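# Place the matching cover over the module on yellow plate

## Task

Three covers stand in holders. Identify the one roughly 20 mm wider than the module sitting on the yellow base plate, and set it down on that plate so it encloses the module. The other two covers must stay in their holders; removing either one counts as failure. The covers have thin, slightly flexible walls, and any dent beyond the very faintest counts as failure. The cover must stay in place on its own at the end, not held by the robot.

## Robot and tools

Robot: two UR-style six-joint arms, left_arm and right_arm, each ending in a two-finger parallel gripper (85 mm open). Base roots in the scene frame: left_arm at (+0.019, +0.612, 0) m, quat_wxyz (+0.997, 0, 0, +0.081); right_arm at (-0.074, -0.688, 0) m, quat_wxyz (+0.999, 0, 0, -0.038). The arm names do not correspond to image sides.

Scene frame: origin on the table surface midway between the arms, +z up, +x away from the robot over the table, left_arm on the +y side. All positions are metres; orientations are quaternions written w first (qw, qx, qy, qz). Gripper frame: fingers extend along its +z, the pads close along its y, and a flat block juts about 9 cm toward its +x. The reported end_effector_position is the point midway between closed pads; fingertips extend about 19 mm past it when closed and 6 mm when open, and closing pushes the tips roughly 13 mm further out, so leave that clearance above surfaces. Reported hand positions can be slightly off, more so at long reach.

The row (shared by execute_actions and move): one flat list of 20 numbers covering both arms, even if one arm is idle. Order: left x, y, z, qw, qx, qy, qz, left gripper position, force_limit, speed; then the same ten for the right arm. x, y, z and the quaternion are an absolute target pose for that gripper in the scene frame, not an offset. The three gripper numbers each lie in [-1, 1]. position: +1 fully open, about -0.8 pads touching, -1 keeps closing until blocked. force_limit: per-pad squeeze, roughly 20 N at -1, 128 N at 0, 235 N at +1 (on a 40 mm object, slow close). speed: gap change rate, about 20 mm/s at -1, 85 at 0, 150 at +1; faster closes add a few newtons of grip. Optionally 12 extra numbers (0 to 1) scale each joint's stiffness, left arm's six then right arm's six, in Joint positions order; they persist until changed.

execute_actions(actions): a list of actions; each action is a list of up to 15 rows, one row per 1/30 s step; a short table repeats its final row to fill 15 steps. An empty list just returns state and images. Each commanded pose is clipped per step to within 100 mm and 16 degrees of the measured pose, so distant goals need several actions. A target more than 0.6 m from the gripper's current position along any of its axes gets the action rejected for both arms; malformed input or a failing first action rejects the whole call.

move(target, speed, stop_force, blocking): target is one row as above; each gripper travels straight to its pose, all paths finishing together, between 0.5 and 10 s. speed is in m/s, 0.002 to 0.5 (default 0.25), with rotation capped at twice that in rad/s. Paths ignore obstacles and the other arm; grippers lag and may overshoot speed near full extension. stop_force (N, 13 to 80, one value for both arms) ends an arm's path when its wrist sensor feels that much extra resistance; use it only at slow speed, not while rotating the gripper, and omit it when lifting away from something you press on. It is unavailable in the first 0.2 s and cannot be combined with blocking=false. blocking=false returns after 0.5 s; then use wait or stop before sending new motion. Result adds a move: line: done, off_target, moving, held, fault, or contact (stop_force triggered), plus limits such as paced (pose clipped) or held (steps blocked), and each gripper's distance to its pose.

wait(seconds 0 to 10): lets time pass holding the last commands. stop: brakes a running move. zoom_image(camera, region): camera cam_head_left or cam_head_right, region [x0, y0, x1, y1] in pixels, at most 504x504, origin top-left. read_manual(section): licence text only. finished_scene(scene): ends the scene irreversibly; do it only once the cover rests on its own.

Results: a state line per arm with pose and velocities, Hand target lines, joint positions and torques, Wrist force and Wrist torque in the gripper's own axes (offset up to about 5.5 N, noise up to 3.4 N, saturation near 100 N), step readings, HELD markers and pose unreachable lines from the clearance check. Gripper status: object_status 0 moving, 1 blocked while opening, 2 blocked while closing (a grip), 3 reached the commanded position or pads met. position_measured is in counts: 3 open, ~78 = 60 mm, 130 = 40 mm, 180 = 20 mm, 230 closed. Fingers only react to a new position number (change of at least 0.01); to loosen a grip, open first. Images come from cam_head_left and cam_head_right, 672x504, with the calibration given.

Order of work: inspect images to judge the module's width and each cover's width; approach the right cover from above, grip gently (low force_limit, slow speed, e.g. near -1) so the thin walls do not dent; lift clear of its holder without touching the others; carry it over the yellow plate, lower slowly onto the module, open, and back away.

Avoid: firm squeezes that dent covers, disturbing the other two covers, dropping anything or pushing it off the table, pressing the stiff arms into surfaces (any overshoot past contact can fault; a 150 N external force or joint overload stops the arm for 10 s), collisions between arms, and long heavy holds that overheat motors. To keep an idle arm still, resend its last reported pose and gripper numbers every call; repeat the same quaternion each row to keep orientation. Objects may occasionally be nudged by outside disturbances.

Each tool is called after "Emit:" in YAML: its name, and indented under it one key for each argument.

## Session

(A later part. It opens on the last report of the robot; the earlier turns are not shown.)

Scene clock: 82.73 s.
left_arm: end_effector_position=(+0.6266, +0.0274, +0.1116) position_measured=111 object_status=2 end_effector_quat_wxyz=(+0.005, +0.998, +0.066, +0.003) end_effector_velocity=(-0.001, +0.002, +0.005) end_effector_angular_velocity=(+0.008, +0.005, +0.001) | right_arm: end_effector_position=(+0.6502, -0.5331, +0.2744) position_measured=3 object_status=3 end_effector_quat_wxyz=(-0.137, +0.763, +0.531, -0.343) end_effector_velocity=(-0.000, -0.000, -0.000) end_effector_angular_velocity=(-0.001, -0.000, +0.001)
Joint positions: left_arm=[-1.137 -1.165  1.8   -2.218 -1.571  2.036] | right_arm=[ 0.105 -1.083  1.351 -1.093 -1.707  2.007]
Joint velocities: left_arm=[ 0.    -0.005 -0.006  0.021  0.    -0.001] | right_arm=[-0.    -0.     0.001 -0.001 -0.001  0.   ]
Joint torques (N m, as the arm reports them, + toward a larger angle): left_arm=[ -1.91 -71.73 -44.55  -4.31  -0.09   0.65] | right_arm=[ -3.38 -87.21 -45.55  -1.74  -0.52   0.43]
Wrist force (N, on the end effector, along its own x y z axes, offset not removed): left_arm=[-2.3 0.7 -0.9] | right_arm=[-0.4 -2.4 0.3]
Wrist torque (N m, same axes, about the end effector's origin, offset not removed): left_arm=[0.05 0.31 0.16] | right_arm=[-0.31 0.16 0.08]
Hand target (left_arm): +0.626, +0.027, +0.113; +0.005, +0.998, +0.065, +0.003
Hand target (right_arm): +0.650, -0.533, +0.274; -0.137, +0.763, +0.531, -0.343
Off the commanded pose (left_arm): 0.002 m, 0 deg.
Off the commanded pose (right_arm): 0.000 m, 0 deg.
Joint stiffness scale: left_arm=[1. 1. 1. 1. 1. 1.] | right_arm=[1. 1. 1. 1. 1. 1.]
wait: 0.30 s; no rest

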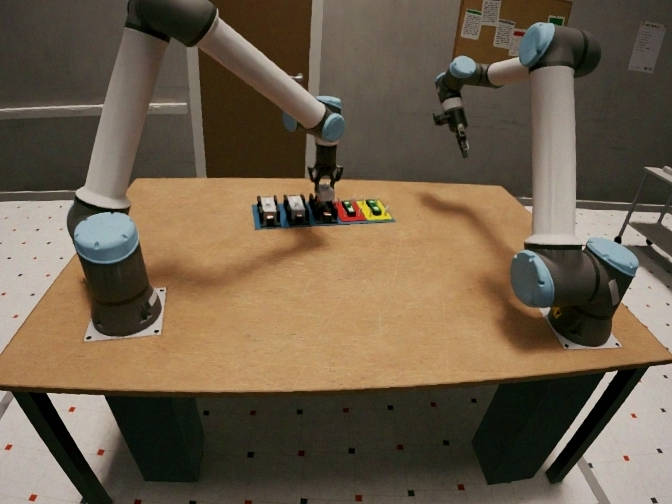

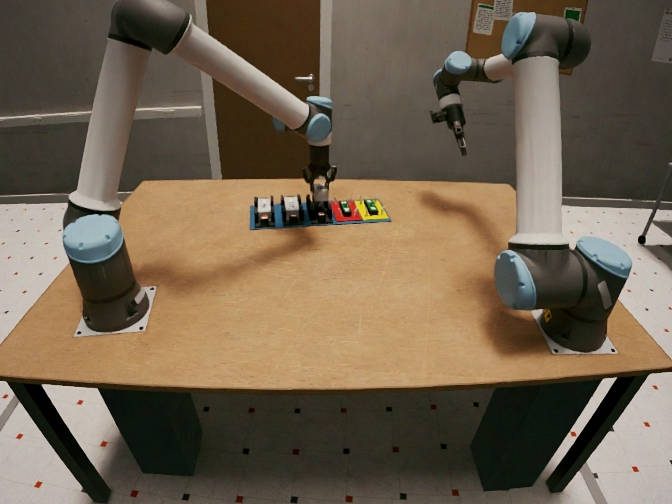

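Emit:
move:
  target: [0.6526,-0.1835,0.103,0.002,0.99786,0.0654,0.001,-1,-0.79,-1,0.6502,-0.5331,0.2744,-0.137,0.763,0.531,-0.343,1,-1,0]
  speed: 0.2

Emit:
zoom_image:
  camera: "cam_head_right"
  region: [320, 155, 410, 235]

Emit:
zoom_image:
  camera: "cam_head_left"
  region: [325, 155, 415, 235]

Scene clock: 85.73 s.
left_arm: end_effector_position=(+0.6505, -0.1832, +0.1031) position_measured=111 object_status=2 end_effector_quat_wxyz=(+0.002, +0.998, +0.064, +0.001) end_effector_velocity=(-0.001, +0.001, +0.001) end_effector_angular_velocity=(+0.003, +0.001, +0.000) | right_arm: end_effector_position=(+0.6502, -0.5331, +0.2744) position_measured=3 object_status=3 end_effector_quat_wxyz=(-0.137, +0.763, +0.531, -0.343) end_effector_velocity=(-0.000, +0.001, +0.000) end_effector_angular_velocity=(+0.000, +0.000, +0.001)
Joint positions: left_arm=[-1.235 -0.913  1.401 -2.064 -1.571  1.941] | right_arm=[ 0.105 -1.083  1.351 -1.093 -1.707  2.007]
Joint velocities: left_arm=[-0.    -0.002  0.001  0.004  0.001 -0.001] | right_arm=[ 0.001 -0.    -0.     0.     0.     0.   ]
Joint torques (N m, as the arm reports them, + toward a larger angle): left_arm=[  1.74 -90.25 -50.28  -4.7    0.1   -0.08] | right_arm=[ -3.77 -87.74 -45.59  -1.31   0.01   0.25]
Wrist force (N, on the end effector, along its own x y z axes, offset not removed): left_arm=[-1.6 -1.1 1.7] | right_arm=[-1.8 -2.5 3.0]
Wrist torque (N m, same axes, about the end effector's origin, offset not removed): left_arm=[-0.18 0.23 0.07] | right_arm=[-0.26 0.34 0.10]
Hand target (left_arm): +0.653, -0.183, +0.103; +0.002, +0.998, +0.065, +0.001
Hand target (right_arm): +0.650, -0.533, +0.274; -0.137, +0.763, +0.531, -0.343
Off the commanded pose (left_arm): 0.002 m, 0 deg.
Off the commanded pose (right_arm): 0.000 m, 0 deg.
Joint stiffness scale: left_arm=[1. 1. 1. 1. 1. 1.] | right_arm=[1. 1. 1. 1. 1. 1.]
move: done

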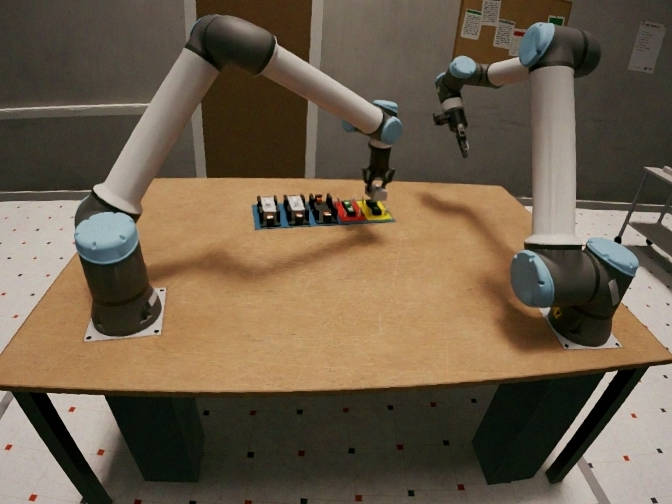

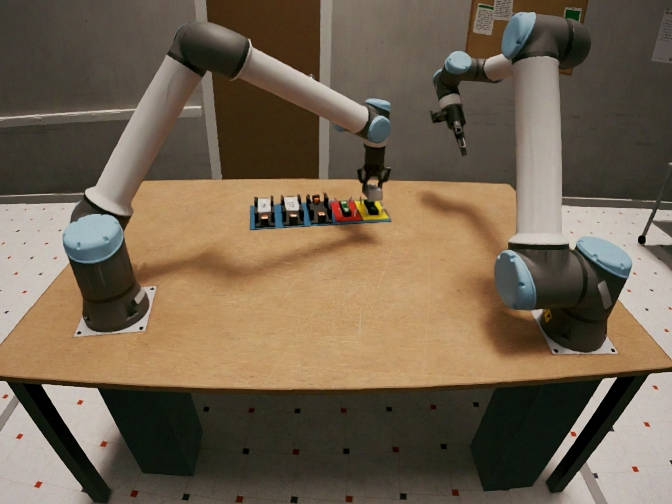

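Region (320, 155, 410, 235) of cam_head_right's 672x504 image, scaled by 5.600, with more detail than that image has.

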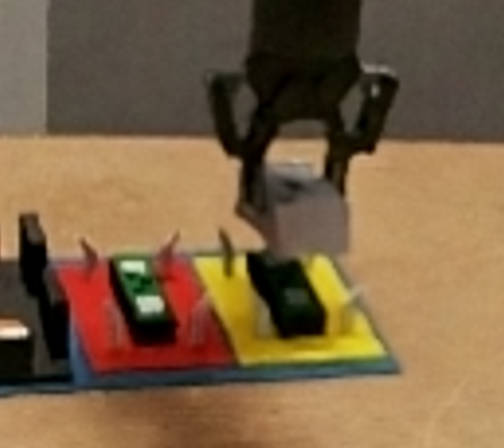

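Region (325, 155, 415, 235) of cam_head_left's 672x504 image, scaled by 5.600, with more detail than that image has.

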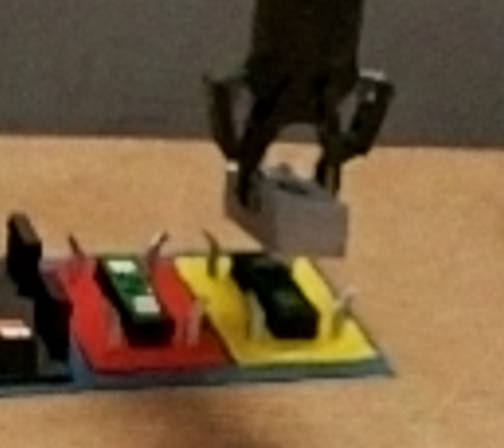

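Emit:
execute_actions:
  actions:
    - [[0.6528,-0.1833,0.1022,0.0015,0.99786,0.0654,0.0009,-1,-0.79,-1,0.6502,-0.5331,0.2744,-0.137,0.763,0.531,-0.343,1,-1,0],[0.6530,-0.1831,0.1012,0.0015,0.99786,0.0654,0.0009,-1,-0.79,-1,0.6502,-0.5331,0.2744,-0.137,0.763,0.531,-0.343,1,-1,0],[0.6532,-0.1829,0.1000,0.0015,0.99786,0.0654,0.0009,-1,-0.79,-1,0.6502,-0.5331,0.2744,-0.137,0.763,0.531,-0.343,1,-1,0],[0.6534,-0.1826,0.0987,0.0015,0.99786,0.0654,0.0009,-1,-0.79,-1,0.6502,-0.5331,0.2744,-0.137,0.763,0.531,-0.343,1,-1,0],[0.6536,-0.1824,0.0974,0.0015,0.99786,0.0654,0.0009,-1,-0.79,-1,0.6502,-0.5331,0.2744,-0.137,0.763,0.531,-0.343,1,-1,0],[0.6538,-0.1822,0.0961,0.0015,0.99786,0.0654,0.0009,-1,-0.79,-1,0.6502,-0.5331,0.2744,-0.137,0.763,0.531,-0.343,1,-1,0],[0.6540,-0.1819,0.0948,0.0015,0.99786,0.0654,0.0009,-1,-0.79,-1,0.6502,-0.5331,0.2744,-0.137,0.763,0.531,-0.343,1,-1,0],[0.6542,-0.1817,0.0935,0.0015,0.99786,0.0654,0.0009,-1,-0.79,-1,0.6502,-0.5331,0.2744,-0.137,0.763,0.531,-0.343,1,-1,0],[0.6542,-0.1817,0.0922,0.0015,0.99786,0.0654,0.0009,-1,-0.79,-1,0.6502,-0.5331,0.2744,-0.137,0.763,0.531,-0.343,1,-1,0],[0.6542,-0.1817,0.0909,0.0015,0.99786,0.0654,0.0009,-1,-0.79,-1,0.6502,-0.5331,0.2744,-0.137,0.763,0.531,-0.343,1,-1,0],[0.6542,-0.1817,0.0896,0.0015,0.99786,0.0654,0.0009,-1,-0.79,-1,0.6502,-0.5331,0.2744,-0.137,0.763,0.531,-0.343,1,-1,0],[0.6542,-0.1817,0.0883,0.0015,0.99786,0.0654,0.0009,-1,-0.79,-1,0.6502,-0.5331,0.2744,-0.137,0.763,0.531,-0.343,1,-1,0],[0.6542,-0.1817,0.0871,0.0015,0.99786,0.0654,0.0009,-1,-0.79,-1,0.6502,-0.5331,0.2744,-0.137,0.763,0.531,-0.343,1,-1,0],[0.6542,-0.1817,0.0860,0.0015,0.99786,0.0654,0.0009,-1,-0.79,-1,0.6502,-0.5331,0.2744,-0.137,0.763,0.531,-0.343,1,-1,0],[0.6542,-0.1817,0.0850,0.0015,0.99786,0.0654,0.0009,-1,-0.79,-1,0.6502,-0.5331,0.2744,-0.137,0.763,0.531,-0.343,1,-1,0]]

Emit:
wait:
  seconds: 0.35

Emit:
zoom_image:
  camera: "cam_head_right"
  region: [335, 165, 405, 230]

Emit:
zoom_image:
  camera: "cam_head_left"
  region: [340, 165, 410, 230]

Scene clock: 88.77 s.
left_arm: end_effector_position=(+0.6532, -0.1843, +0.0964) position_measured=111 object_status=2 end_effector_quat_wxyz=(+0.003, +0.998, +0.065, +0.002) end_effector_velocity=(+0.008, -0.005, -0.031) end_effector_angular_velocity=(-0.011, -0.005, +0.003) | right_arm: end_effector_position=(+0.6502, -0.5331, +0.2744) position_measured=3 object_status=3 end_effector_quat_wxyz=(-0.137, +0.763, +0.531, -0.343) end_effector_velocity=(+0.000, +0.000, +0.001) end_effector_angular_velocity=(+0.001, -0.000, -0.001)
Joint positions: left_arm=[-1.233 -0.905  1.401 -2.075 -1.571  1.941] | right_arm=[ 0.105 -1.083  1.351 -1.093 -1.707  2.007]
Joint velocities: left_arm=[ 0.005  0.034  0.005 -0.051 -0.001  0.002] | right_arm=[-0.    -0.    -0.001  0.001  0.001  0.   ]
Joint torques (N m, as the arm reports them, + toward a larger angle): left_arm=[ -0.5  -89.48 -43.63  -6.09   0.06   1.01] | right_arm=[ -1.1  -85.88 -46.16  -1.5   -0.74   0.62]
Wrist force (N, on the end effector, along its own x y z axes, offset not removed): left_arm=[-2.4 -0.6 0.9] | right_arm=[-1.0 -2.6 2.2]
Wrist torque (N m, same axes, about the end effector's origin, offset not removed): left_arm=[-0.14 0.36 0.13] | right_arm=[-0.33 0.32 0.22]
Hand target (left_arm): +0.654, -0.182, +0.085; +0.001, +0.998, +0.065, +0.001
Hand target (right_arm): +0.650, -0.533, +0.274; -0.137, +0.763, +0.531, -0.343
Off the commanded pose (left_arm): 0.012 m, 0 deg.
Off the commanded pose (right_arm): 0.000 m, 0 deg.
Joint stiffness scale: left_arm=[1. 1. 1. 1. 1. 1.] | right_arm=[1. 1. 1. 1. 1. 1.]
Step readings (end_effector_position):
0: left_arm (+0.6505, -0.1832, +0.1031) | right_arm (+0.6502, -0.5331, +0.2744)
1: left_arm (+0.6505, -0.1832, +0.1031) | right_arm (+0.6502, -0.5331, +0.2744)
2: left_arm (+0.6505, -0.1832, +0.1031) | right_arm (+0.6502, -0.5331, +0.2744)
4: left_arm (+0.6505, -0.1832, +0.1030) | right_arm (+0.6502, -0.5331, +0.2744)
8: left_arm (+0.6508, -0.1832, +0.1020) | right_arm (+0.6502, -0.5331, +0.2744)
15: end_effector_position above

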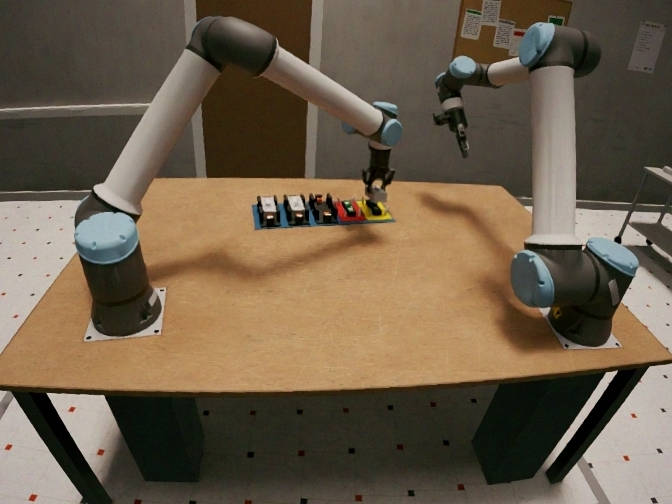

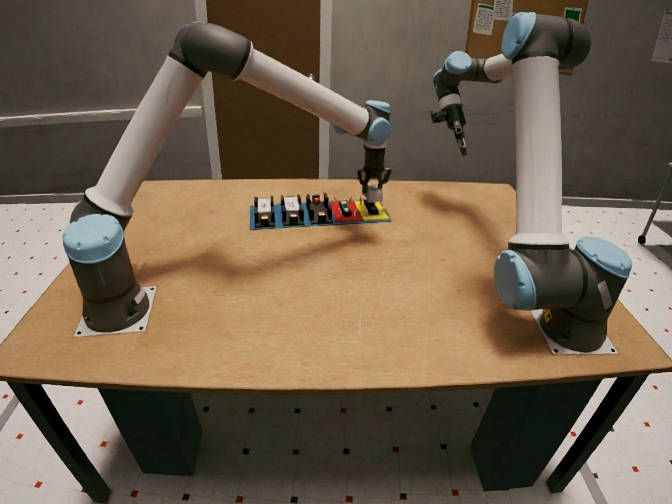

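Scene clock: 89.13 s.
left_arm: end_effector_position=(+0.6534, -0.1839, +0.0884) position_measured=111 object_status=2 end_effector_quat_wxyz=(+0.003, +0.998, +0.065, +0.001) end_effector_velocity=(+0.001, -0.002, +0.000) end_effector_angular_velocity=(-0.004, -0.004, +0.001) | right_arm: end_effector_position=(+0.6502, -0.5331, +0.2744) position_measured=3 object_status=3 end_effector_quat_wxyz=(-0.137, +0.763, +0.531, -0.343) end_effector_velocity=(-0.000, +0.001, +0.000) end_effector_angular_velocity=(-0.000, -0.001, +0.001)
Joint positions: left_arm=[-1.232 -0.898  1.405 -2.084 -1.571  1.942] | right_arm=[ 0.105 -1.083  1.351 -1.093 -1.707  2.007]
Joint velocities: left_arm=[-0.     0.001 -0.001 -0.006  0.001 -0.001] | right_arm=[ 0.001 -0.001  0.    -0.001 -0.    -0.   ]
Joint torques (N m, as the arm reports them, + toward a larger angle): left_arm=[ -0.38 -92.17 -42.93  -6.03   0.33   0.62] | right_arm=[ -1.44 -92.18 -44.99  -1.43  -0.01   0.15]
Wrist force (N, on the end effector, along its own x y z axes, offset not removed): left_arm=[-2.6 -1.7 -0.6] | right_arm=[-3.4 -1.7 0.2]
Wrist torque (N m, same axes, about the end effector's origin, offset not removed): left_arm=[-0.34 0.39 0.15] | right_arm=[-0.13 0.65 0.19]
Hand target (left_arm): +0.654, -0.182, +0.085; +0.001, +0.998, +0.065, +0.001
Hand target (right_arm): +0.650, -0.533, +0.274; -0.137, +0.763, +0.531, -0.343
Off the commanded pose (left_arm): 0.004 m, 0 deg.
Off the commanded pose (right_arm): 0.000 m, 0 deg.
Joint stiffness scale: left_arm=[1. 1. 1. 1. 1. 1.] | right_arm=[1. 1. 1. 1. 1. 1.]
wait: 0.37 s; no rest

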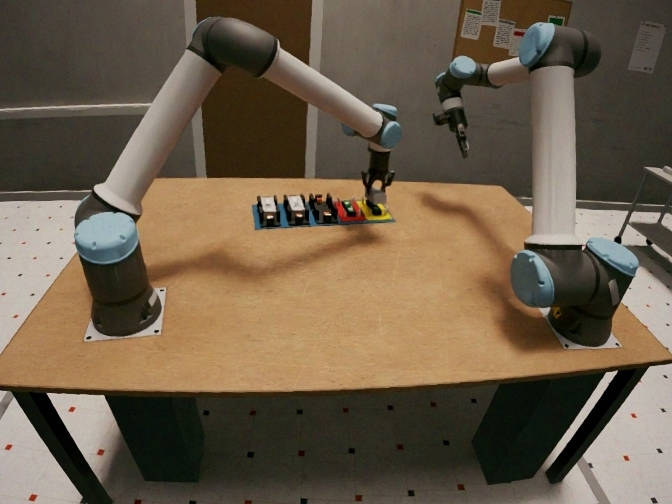

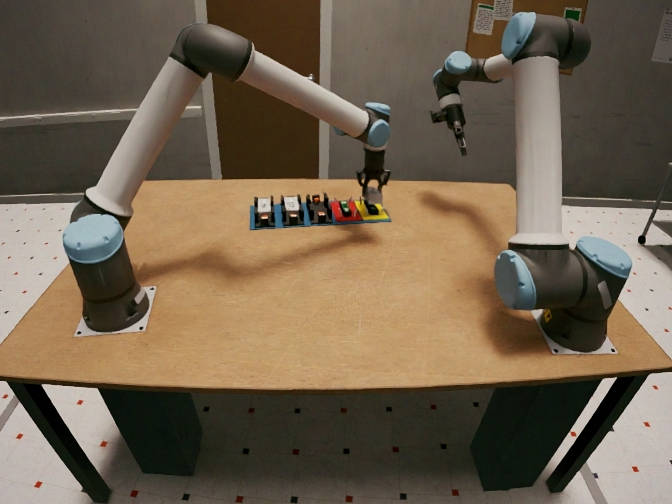

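Region (335, 165, 405, 230) of cam_head_right's 672x504 image, scaled by 7.200, with more detail than that image has; it fills the top 468 rows of this view, and the rest is white.

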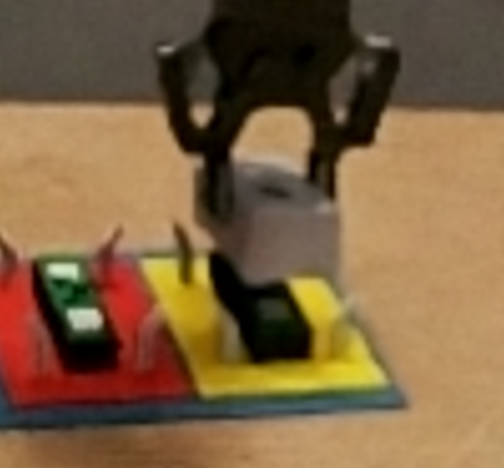

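Region (340, 165, 410, 230) of cam_head_left's 672x504 image, scaled by 7.200, with more detail than that image has; it fills the top 468 rows of this view, and the rest is white.

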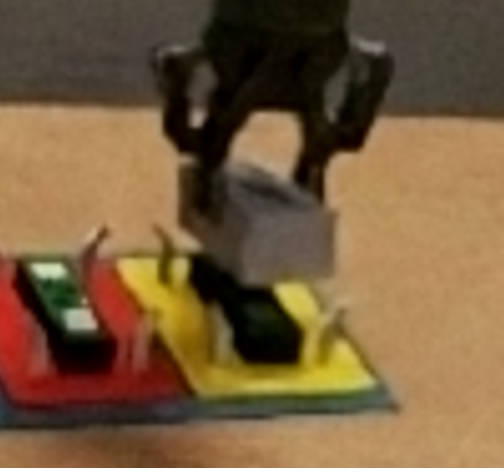

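Emit:
execute_actions:
  actions:
    - [[0.6543,-0.1819,0.0842,0.0015,0.99786,0.0654,0.0009,-1,-0.79,-1,0.6502,-0.5331,0.2744,-0.137,0.763,0.531,-0.343,1,-1,0],[0.6544,-0.1821,0.0832,0.0015,0.99786,0.0654,0.0009,-1,-0.79,-1,0.6502,-0.5331,0.2744,-0.137,0.763,0.531,-0.343,1,-1,0],[0.6545,-0.1823,0.0821,0.0015,0.99786,0.0654,0.0009,-1,-0.79,-1,0.6502,-0.5331,0.2744,-0.137,0.763,0.531,-0.343,1,-1,0],[0.6546,-0.1825,0.0809,0.0015,0.99786,0.0654,0.0009,-1,-0.79,-1,0.6502,-0.5331,0.2744,-0.137,0.763,0.531,-0.343,1,-1,0],[0.6546,-0.1825,0.0797,0.0015,0.99786,0.0654,0.0009,-1,-0.79,-1,0.6502,-0.5331,0.2744,-0.137,0.763,0.531,-0.343,1,-1,0],[0.6546,-0.1825,0.0785,0.0015,0.99786,0.0654,0.0009,-1,-0.79,-1,0.6502,-0.5331,0.2744,-0.137,0.763,0.531,-0.343,1,-1,0],[0.6546,-0.1825,0.0773,0.0015,0.99786,0.0654,0.0009,-1,-0.79,-1,0.6502,-0.5331,0.2744,-0.137,0.763,0.531,-0.343,1,-1,0],[0.6546,-0.1825,0.0761,0.0015,0.99786,0.0654,0.0009,-1,-0.79,-1,0.6502,-0.5331,0.2744,-0.137,0.763,0.531,-0.343,1,-1,0],[0.6546,-0.1825,0.0749,0.0015,0.99786,0.0654,0.0009,-1,-0.79,-1,0.6502,-0.5331,0.2744,-0.137,0.763,0.531,-0.343,1,-1,0],[0.6546,-0.1825,0.0737,0.0015,0.99786,0.0654,0.0009,-1,-0.79,-1,0.6502,-0.5331,0.2744,-0.137,0.763,0.531,-0.343,1,-1,0],[0.6546,-0.1825,0.0725,0.0015,0.99786,0.0654,0.0009,-1,-0.79,-1,0.6502,-0.5331,0.2744,-0.137,0.763,0.531,-0.343,1,-1,0],[0.6546,-0.1825,0.0713,0.0015,0.99786,0.0654,0.0009,-1,-0.79,-1,0.6502,-0.5331,0.2744,-0.137,0.763,0.531,-0.343,1,-1,0],[0.6546,-0.1825,0.0701,0.0015,0.99786,0.0654,0.0009,-1,-0.79,-1,0.6502,-0.5331,0.2744,-0.137,0.763,0.531,-0.343,1,-1,0],[0.6546,-0.1825,0.0690,0.0015,0.99786,0.0654,0.0009,-1,-0.79,-1,0.6502,-0.5331,0.2744,-0.137,0.763,0.531,-0.343,1,-1,0],[0.6546,-0.1825,0.0680,0.0015,0.99786,0.0654,0.0009,-1,-0.79,-1,0.6502,-0.5331,0.2744,-0.137,0.763,0.531,-0.343,1,-1,0]]

Emit:
wait:
  seconds: 0.35

Emit:
zoom_image:
  camera: "cam_head_right"
  region: [335, 165, 405, 230]

Emit:
zoom_image:
  camera: "cam_head_left"
  region: [340, 165, 410, 230]

Scene clock: 91.03 s.
left_arm: end_effector_position=(+0.6542, -0.1855, +0.0801) position_measured=111 object_status=2 end_effector_quat_wxyz=(+0.004, +0.998, +0.065, +0.002) end_effector_velocity=(-0.002, +0.003, -0.043) end_effector_angular_velocity=(+0.011, +0.005, -0.001) | right_arm: end_effector_position=(+0.6502, -0.5331, +0.2744) position_measured=3 object_status=3 end_effector_quat_wxyz=(-0.137, +0.763, +0.531, -0.343) end_effector_velocity=(-0.000, +0.000, +0.000) end_effector_angular_velocity=(+0.000, -0.000, +0.000)
Joint positions: left_arm=[-1.232 -0.89   1.408 -2.098 -1.571  1.942] | right_arm=[ 0.105 -1.083  1.351 -1.093 -1.707  2.007]
Joint velocities: left_arm=[-0.     0.035  0.022 -0.045  0.     0.001] | right_arm=[ 0.    -0.001  0.001 -0.001  0.    -0.   ]
Joint torques (N m, as the arm reports them, + toward a larger angle): left_arm=[ -0.73 -89.65 -43.44  -6.08   0.16   0.63] | right_arm=[ -4.57 -89.53 -45.8   -1.57  -0.62   0.17]
Wrist force (N, on the end effector, along its own x y z axes, offset not removed): left_arm=[-2.7 -1.3 -0.5] | right_arm=[-1.0 -3.5 -0.5]
Wrist torque (N m, same axes, about the end effector's origin, offset not removed): left_arm=[-0.24 0.55 0.11] | right_arm=[-0.43 0.25 0.10]
Hand target (left_arm): +0.655, -0.182, +0.068; +0.001, +0.998, +0.065, +0.001
Hand target (right_arm): +0.650, -0.533, +0.274; -0.137, +0.763, +0.531, -0.343
Off the commanded pose (left_arm): 0.013 m, 0 deg.
Off the commanded pose (right_arm): 0.000 m, 0 deg.
Joint stiffness scale: left_arm=[1. 1. 1. 1. 1. 1.] | right_arm=[1. 1. 1. 1. 1. 1.]
Step readings (end_effector_position):
0: left_arm (+0.6535, -0.1841, +0.0885) | right_arm (+0.6502, -0.5331, +0.2744)
1: left_arm (+0.6535, -0.1841, +0.0885) | right_arm (+0.6502, -0.5331, +0.2744)
2: left_arm (+0.6535, -0.1841, +0.0885) | right_arm (+0.6502, -0.5331, +0.2744)
4: left_arm (+0.6536, -0.1842, +0.0886) | right_arm (+0.6502, -0.5331, +0.2744)
8: left_arm (+0.6539, -0.1849, +0.0878) | right_arm (+0.6502, -0.5331, +0.2744)
15: end_effector_position above

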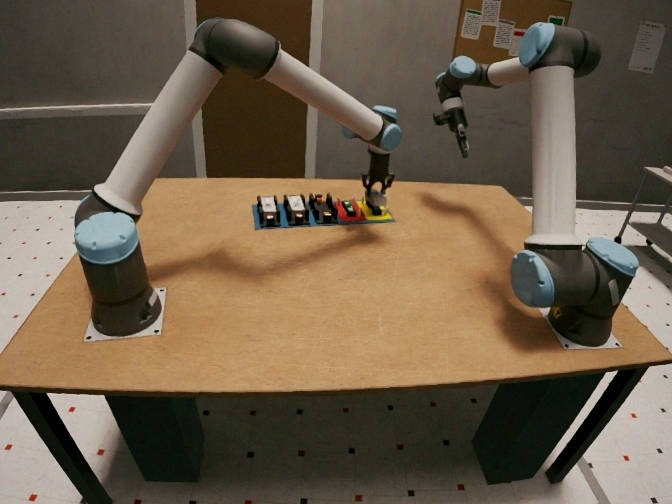

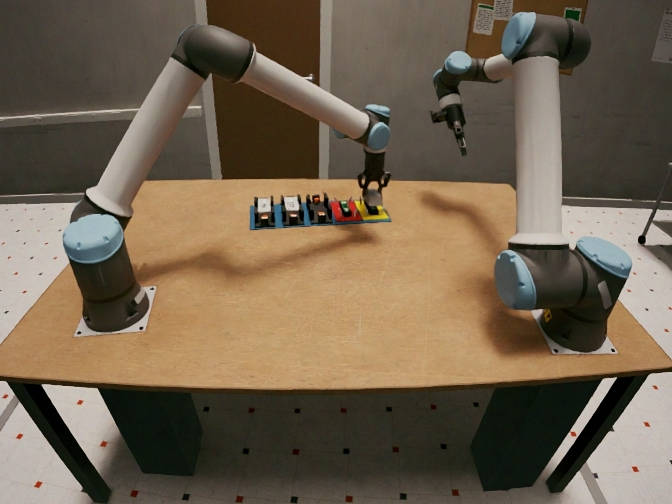

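Scene clock: 91.40 s.
left_arm: end_effector_position=(+0.6540, -0.1850, +0.0720) position_measured=111 object_status=2 end_effector_quat_wxyz=(+0.003, +0.998, +0.065, +0.001) end_effector_velocity=(-0.000, -0.000, -0.001) end_effector_angular_velocity=(-0.002, -0.002, +0.002) | right_arm: end_effector_position=(+0.6502, -0.5331, +0.2744) position_measured=3 object_status=3 end_effector_quat_wxyz=(-0.137, +0.763, +0.531, -0.343) end_effector_velocity=(-0.000, -0.001, +0.001) end_effector_angular_velocity=(+0.000, +0.001, -0.002)
Joint positions: left_arm=[-1.232 -0.883  1.412 -2.106 -1.571  1.942] | right_arm=[ 0.105 -1.083  1.351 -1.093 -1.707  2.007]
Joint velocities: left_arm=[-0.    -0.     0.002 -0.005  0.    -0.002] | right_arm=[-0.002 -0.001  0.     0.001  0.     0.   ]
Joint torques (N m, as the arm reports them, + toward a larger angle): left_arm=[  1.63 -90.47 -42.23  -5.62   0.19   0.77] | right_arm=[ -1.36 -85.18 -47.39  -1.45  -0.34   0.49]
Wrist force (N, on the end effector, along its own x y z axes, offset not removed): left_arm=[-1.9 -0.1 -2.2] | right_arm=[-2.0 -2.7 0.6]
Wrist torque (N m, same axes, about the end effector's origin, offset not removed): left_arm=[-0.04 0.35 0.18] | right_arm=[-0.38 0.45 0.16]
Hand target (left_arm): +0.655, -0.182, +0.068; +0.001, +0.998, +0.065, +0.001
Hand target (right_arm): +0.650, -0.533, +0.274; -0.137, +0.763, +0.531, -0.343
Off the commanded pose (left_arm): 0.005 m, 0 deg.
Off the commanded pose (right_arm): 0.000 m, 0 deg.
Joint stiffness scale: left_arm=[1. 1. 1. 1. 1. 1.] | right_arm=[1. 1. 1. 1. 1. 1.]
wait: 0.37 s; at rest by 0.33 s

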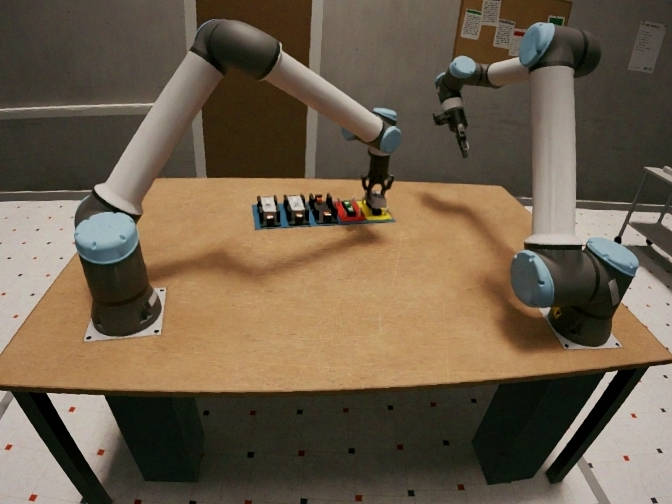

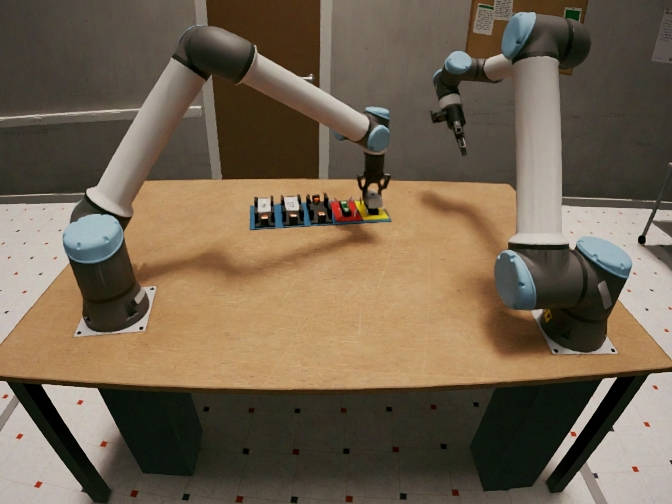

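Region (335, 165, 405, 230) of cam_head_right's 672x504 image, scaled by 7.200, with more detail than that image has; it fills the top 468 rows of this view, and the rest is white.

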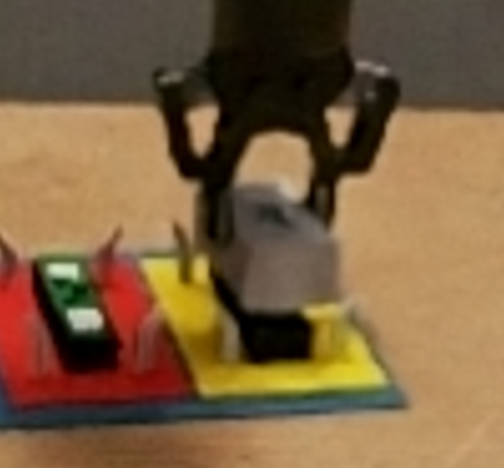

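Region (340, 165, 410, 230) of cam_head_left's 672x504 image, scaled by 7.200, with more detail than that image has; it fills the top 468 rows of this view, and the rest is white.

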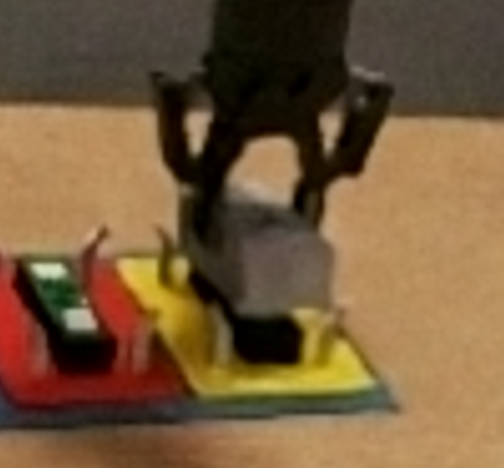

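Emit:
zoom_image:
  camera: "cam_head_left"
  region: [352, 180, 400, 225]

Emit:
zoom_image:
  camera: "cam_head_right"
  region: [348, 180, 396, 225]

Region (352, 180, 400, 225) of cam_head_left's 672x504 image, scaled by 10.500, with more detail than that image has; it fills the top 472 rows of this view, and the rest is white.

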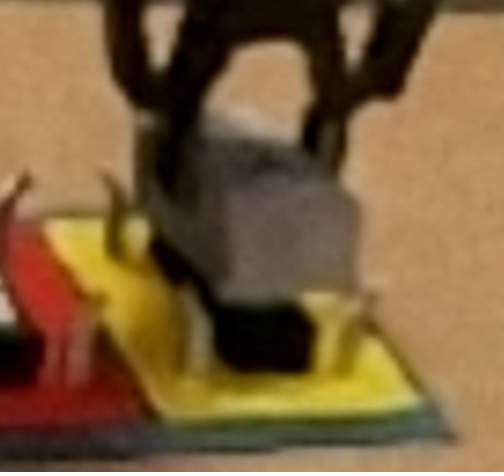

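Region (348, 180, 396, 225) of cam_head_right's 672x504 image, scaled by 10.500, with more detail than that image has; it fills the top 472 rows of this view, and the rest is white.

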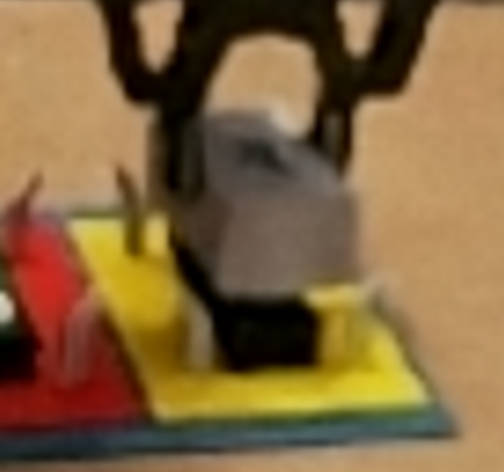

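Emit:
move:
  target: [0.6528,-0.1850,0.084,-0.0031,0.99537,0.06513,0.07069,-1,-0.79,-1,0.6502,-0.5331,0.2744,-0.137,0.763,0.531,-0.343,1,-1,0]
  speed: 0.1

Emit:
zoom_image:
  camera: "cam_head_left"
  region: [352, 177, 400, 225]

Emit:
zoom_image:
  camera: "cam_head_right"
  region: [348, 177, 396, 225]

Scene clock: 98.40 s.
left_arm: end_effector_position=(+0.6536, -0.1862, +0.0836) position_measured=111 object_status=2 end_effector_quat_wxyz=(-0.003, +0.995, +0.065, +0.069) end_effector_velocity=(+0.004, +0.003, -0.002) end_effector_angular_velocity=(+0.004, -0.016, +0.004) | right_arm: end_effector_position=(+0.6502, -0.5331, +0.2744) position_measured=3 object_status=3 end_effector_quat_wxyz=(-0.137, +0.763, +0.531, -0.343) end_effector_velocity=(-0.000, +0.002, -0.000) end_effector_angular_velocity=(+0.000, +0.001, +0.002)
Joint positions: left_arm=[-1.271 -0.913  1.456 -2.163 -1.441  1.905] | right_arm=[ 0.105 -1.083  1.351 -1.093 -1.707  2.007]
Joint velocities: left_arm=[-0.     0.     0.006 -0.009  0.017 -0.004] | right_arm=[ 0.002  0.     0.     0.     0.001 -0.   ]
Joint torques (N m, as the arm reports them, + toward a larger angle): left_arm=[ -1.98 -94.6  -43.    -6.53   1.11   0.01] | right_arm=[ -0.61 -87.07 -44.92  -1.9   -0.38   0.  ]
Wrist force (N, on the end effector, along its own x y z axes, offset not removed): left_arm=[-3.1 -0.6 1.3] | right_arm=[-0.8 -0.6 0.8]
Wrist torque (N m, same axes, about the end effector's origin, offset not removed): left_arm=[-0.13 0.47 0.17] | right_arm=[0.05 0.23 0.14]
Hand target (left_arm): +0.653, -0.185, +0.084; -0.003, +0.995, +0.065, +0.071
Hand target (right_arm): +0.650, -0.533, +0.274; -0.137, +0.763, +0.531, -0.343
Off the commanded pose (left_arm): 0.001 m, 0 deg.
Off the commanded pose (right_arm): 0.000 m, 0 deg.
Joint stiffness scale: left_arm=[1. 1. 1. 1. 1. 1.] | right_arm=[1. 1. 1. 1. 1. 1.]
move: done

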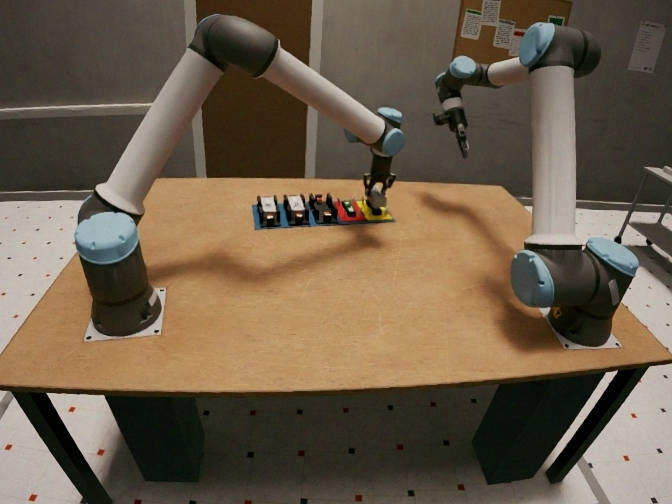

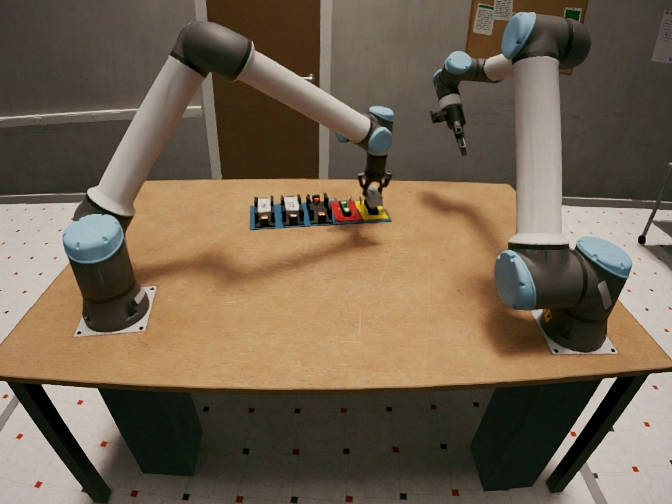

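Region (352, 177, 400, 225) of cam_head_left's 672x504 image, scaled by 10.500, with more detail than that image has.

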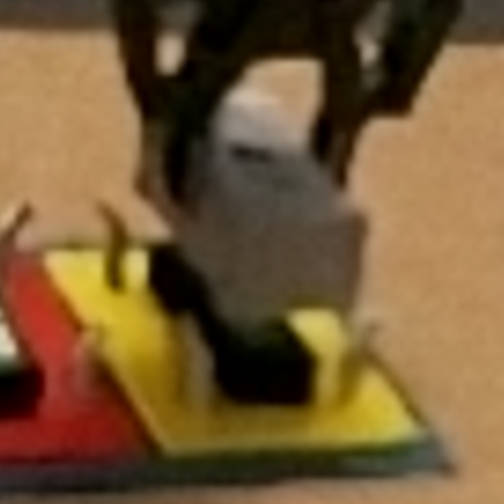

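Region (348, 177, 396, 225) of cam_head_right's 672x504 image, scaled by 10.500, with more detail than that image has.

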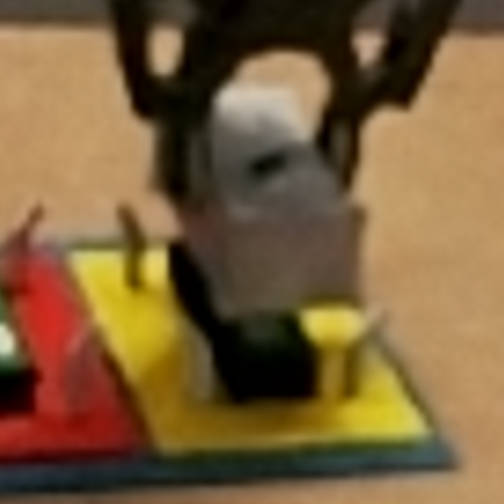

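Emit:
wait:
  seconds: 0

Emit:
zoom_image:
  camera: "cam_head_right"
  region: [270, 185, 318, 233]

Emit:
zoom_image:
  camera: "cam_head_right"
  region: [348, 177, 396, 225]

Emit:
zoom_image:
  camera: "cam_head_left"
  region: [352, 177, 400, 225]

Scene clock: 98.87 s.
left_arm: end_effector_position=(+0.6541, -0.1859, +0.0835) position_measured=111 object_status=2 end_effector_quat_wxyz=(-0.003, +0.995, +0.065, +0.070) end_effector_velocity=(+0.000, -0.000, +0.000) end_effector_angular_velocity=(-0.000, -0.002, -0.002) | right_arm: end_effector_position=(+0.6502, -0.5331, +0.2744) position_measured=3 object_status=3 end_effector_quat_wxyz=(-0.137, +0.763, +0.531, -0.343) end_effector_velocity=(-0.000, +0.001, -0.000) end_effector_angular_velocity=(+0.001, +0.000, -0.000)
Joint positions: left_arm=[-1.271 -0.913  1.457 -2.164 -1.439  1.905] | right_arm=[ 0.105 -1.083  1.351 -1.093 -1.707  2.007]
Joint velocities: left_arm=[-0.    -0.    -0.    -0.001  0.002  0.002] | right_arm=[ 0.001 -0.     0.     0.     0.002 -0.   ]
Joint torques (N m, as the arm reports them, + toward a larger angle): left_arm=[ -1.54 -97.22 -42.78  -6.03   1.17   0.16] | right_arm=[ -4.18 -89.44 -45.08  -1.24   0.14   0.25]
Wrist force (N, on the end effector, along its own x y z axes, offset not removed): left_arm=[-2.5 -0.9 1.3] | right_arm=[-2.8 -2.8 1.7]
Wrist torque (N m, same axes, about the end effector's origin, offset not removed): left_arm=[-0.15 0.38 0.16] | right_arm=[-0.40 0.57 0.08]
Hand target (left_arm): +0.653, -0.185, +0.084; -0.003, +0.995, +0.065, +0.071
Hand target (right_arm): +0.650, -0.533, +0.274; -0.137, +0.763, +0.531, -0.343
Off the commanded pose (left_arm): 0.002 m, 0 deg.
Off the commanded pose (right_arm): 0.000 m, 0 deg.
Joint stiffness scale: left_arm=[1. 1. 1. 1. 1. 1.] | right_arm=[1. 1. 1. 1. 1. 1.]

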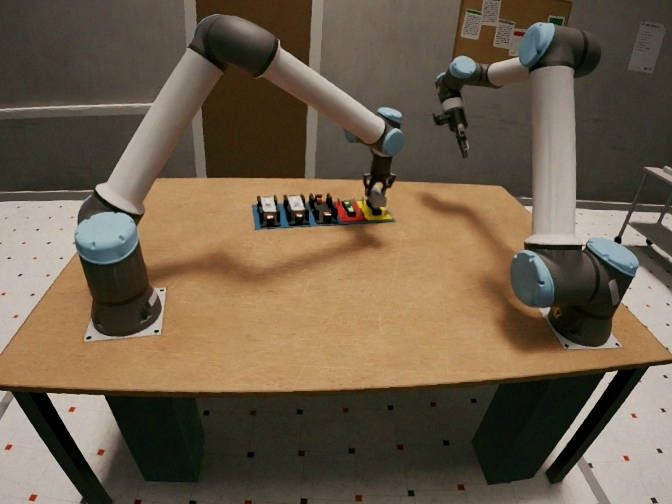

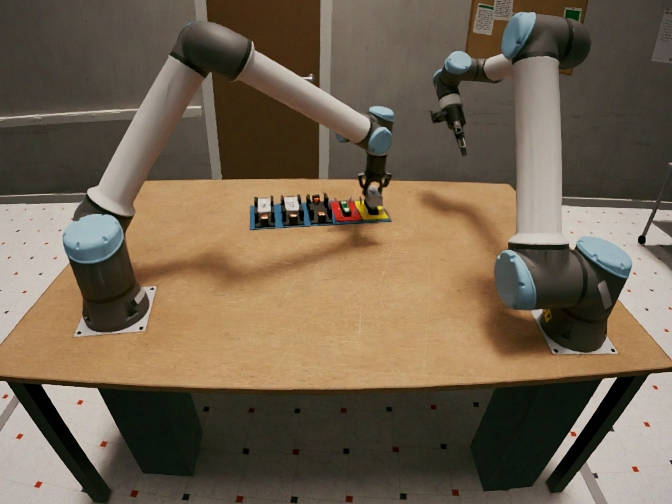

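Region (270, 185, 318, 233) of cam_head_right's 672x504 image, scaled by 10.500, with more detail than that image has.

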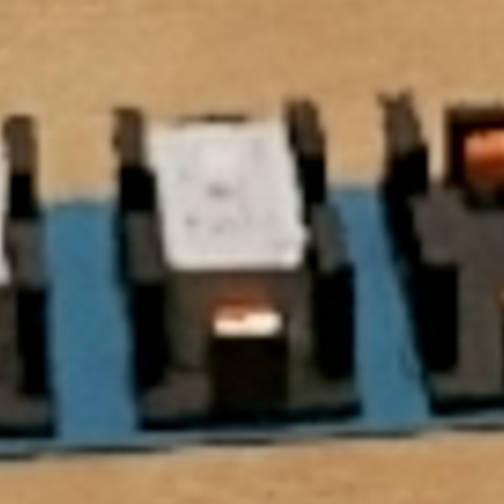

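Region (348, 177, 396, 225) of cam_head_right's 672x504 image, scaled by 10.500, with more detail than that image has.

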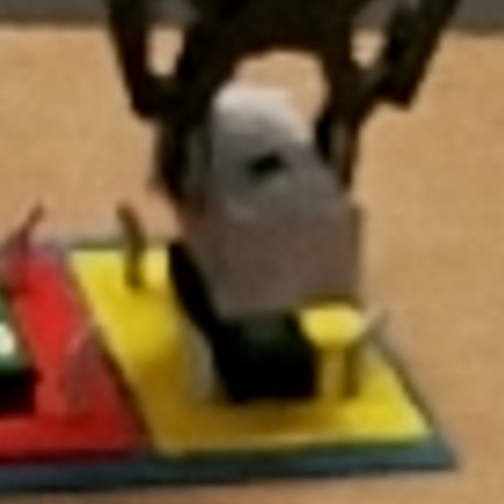

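Region (352, 177, 400, 225) of cam_head_left's 672x504 image, scaled by 10.500, with more detail than that image has.

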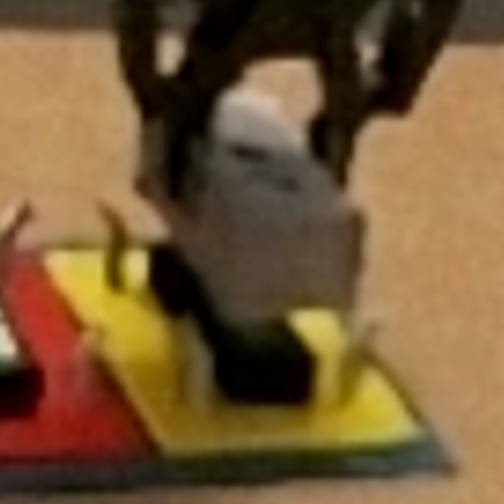

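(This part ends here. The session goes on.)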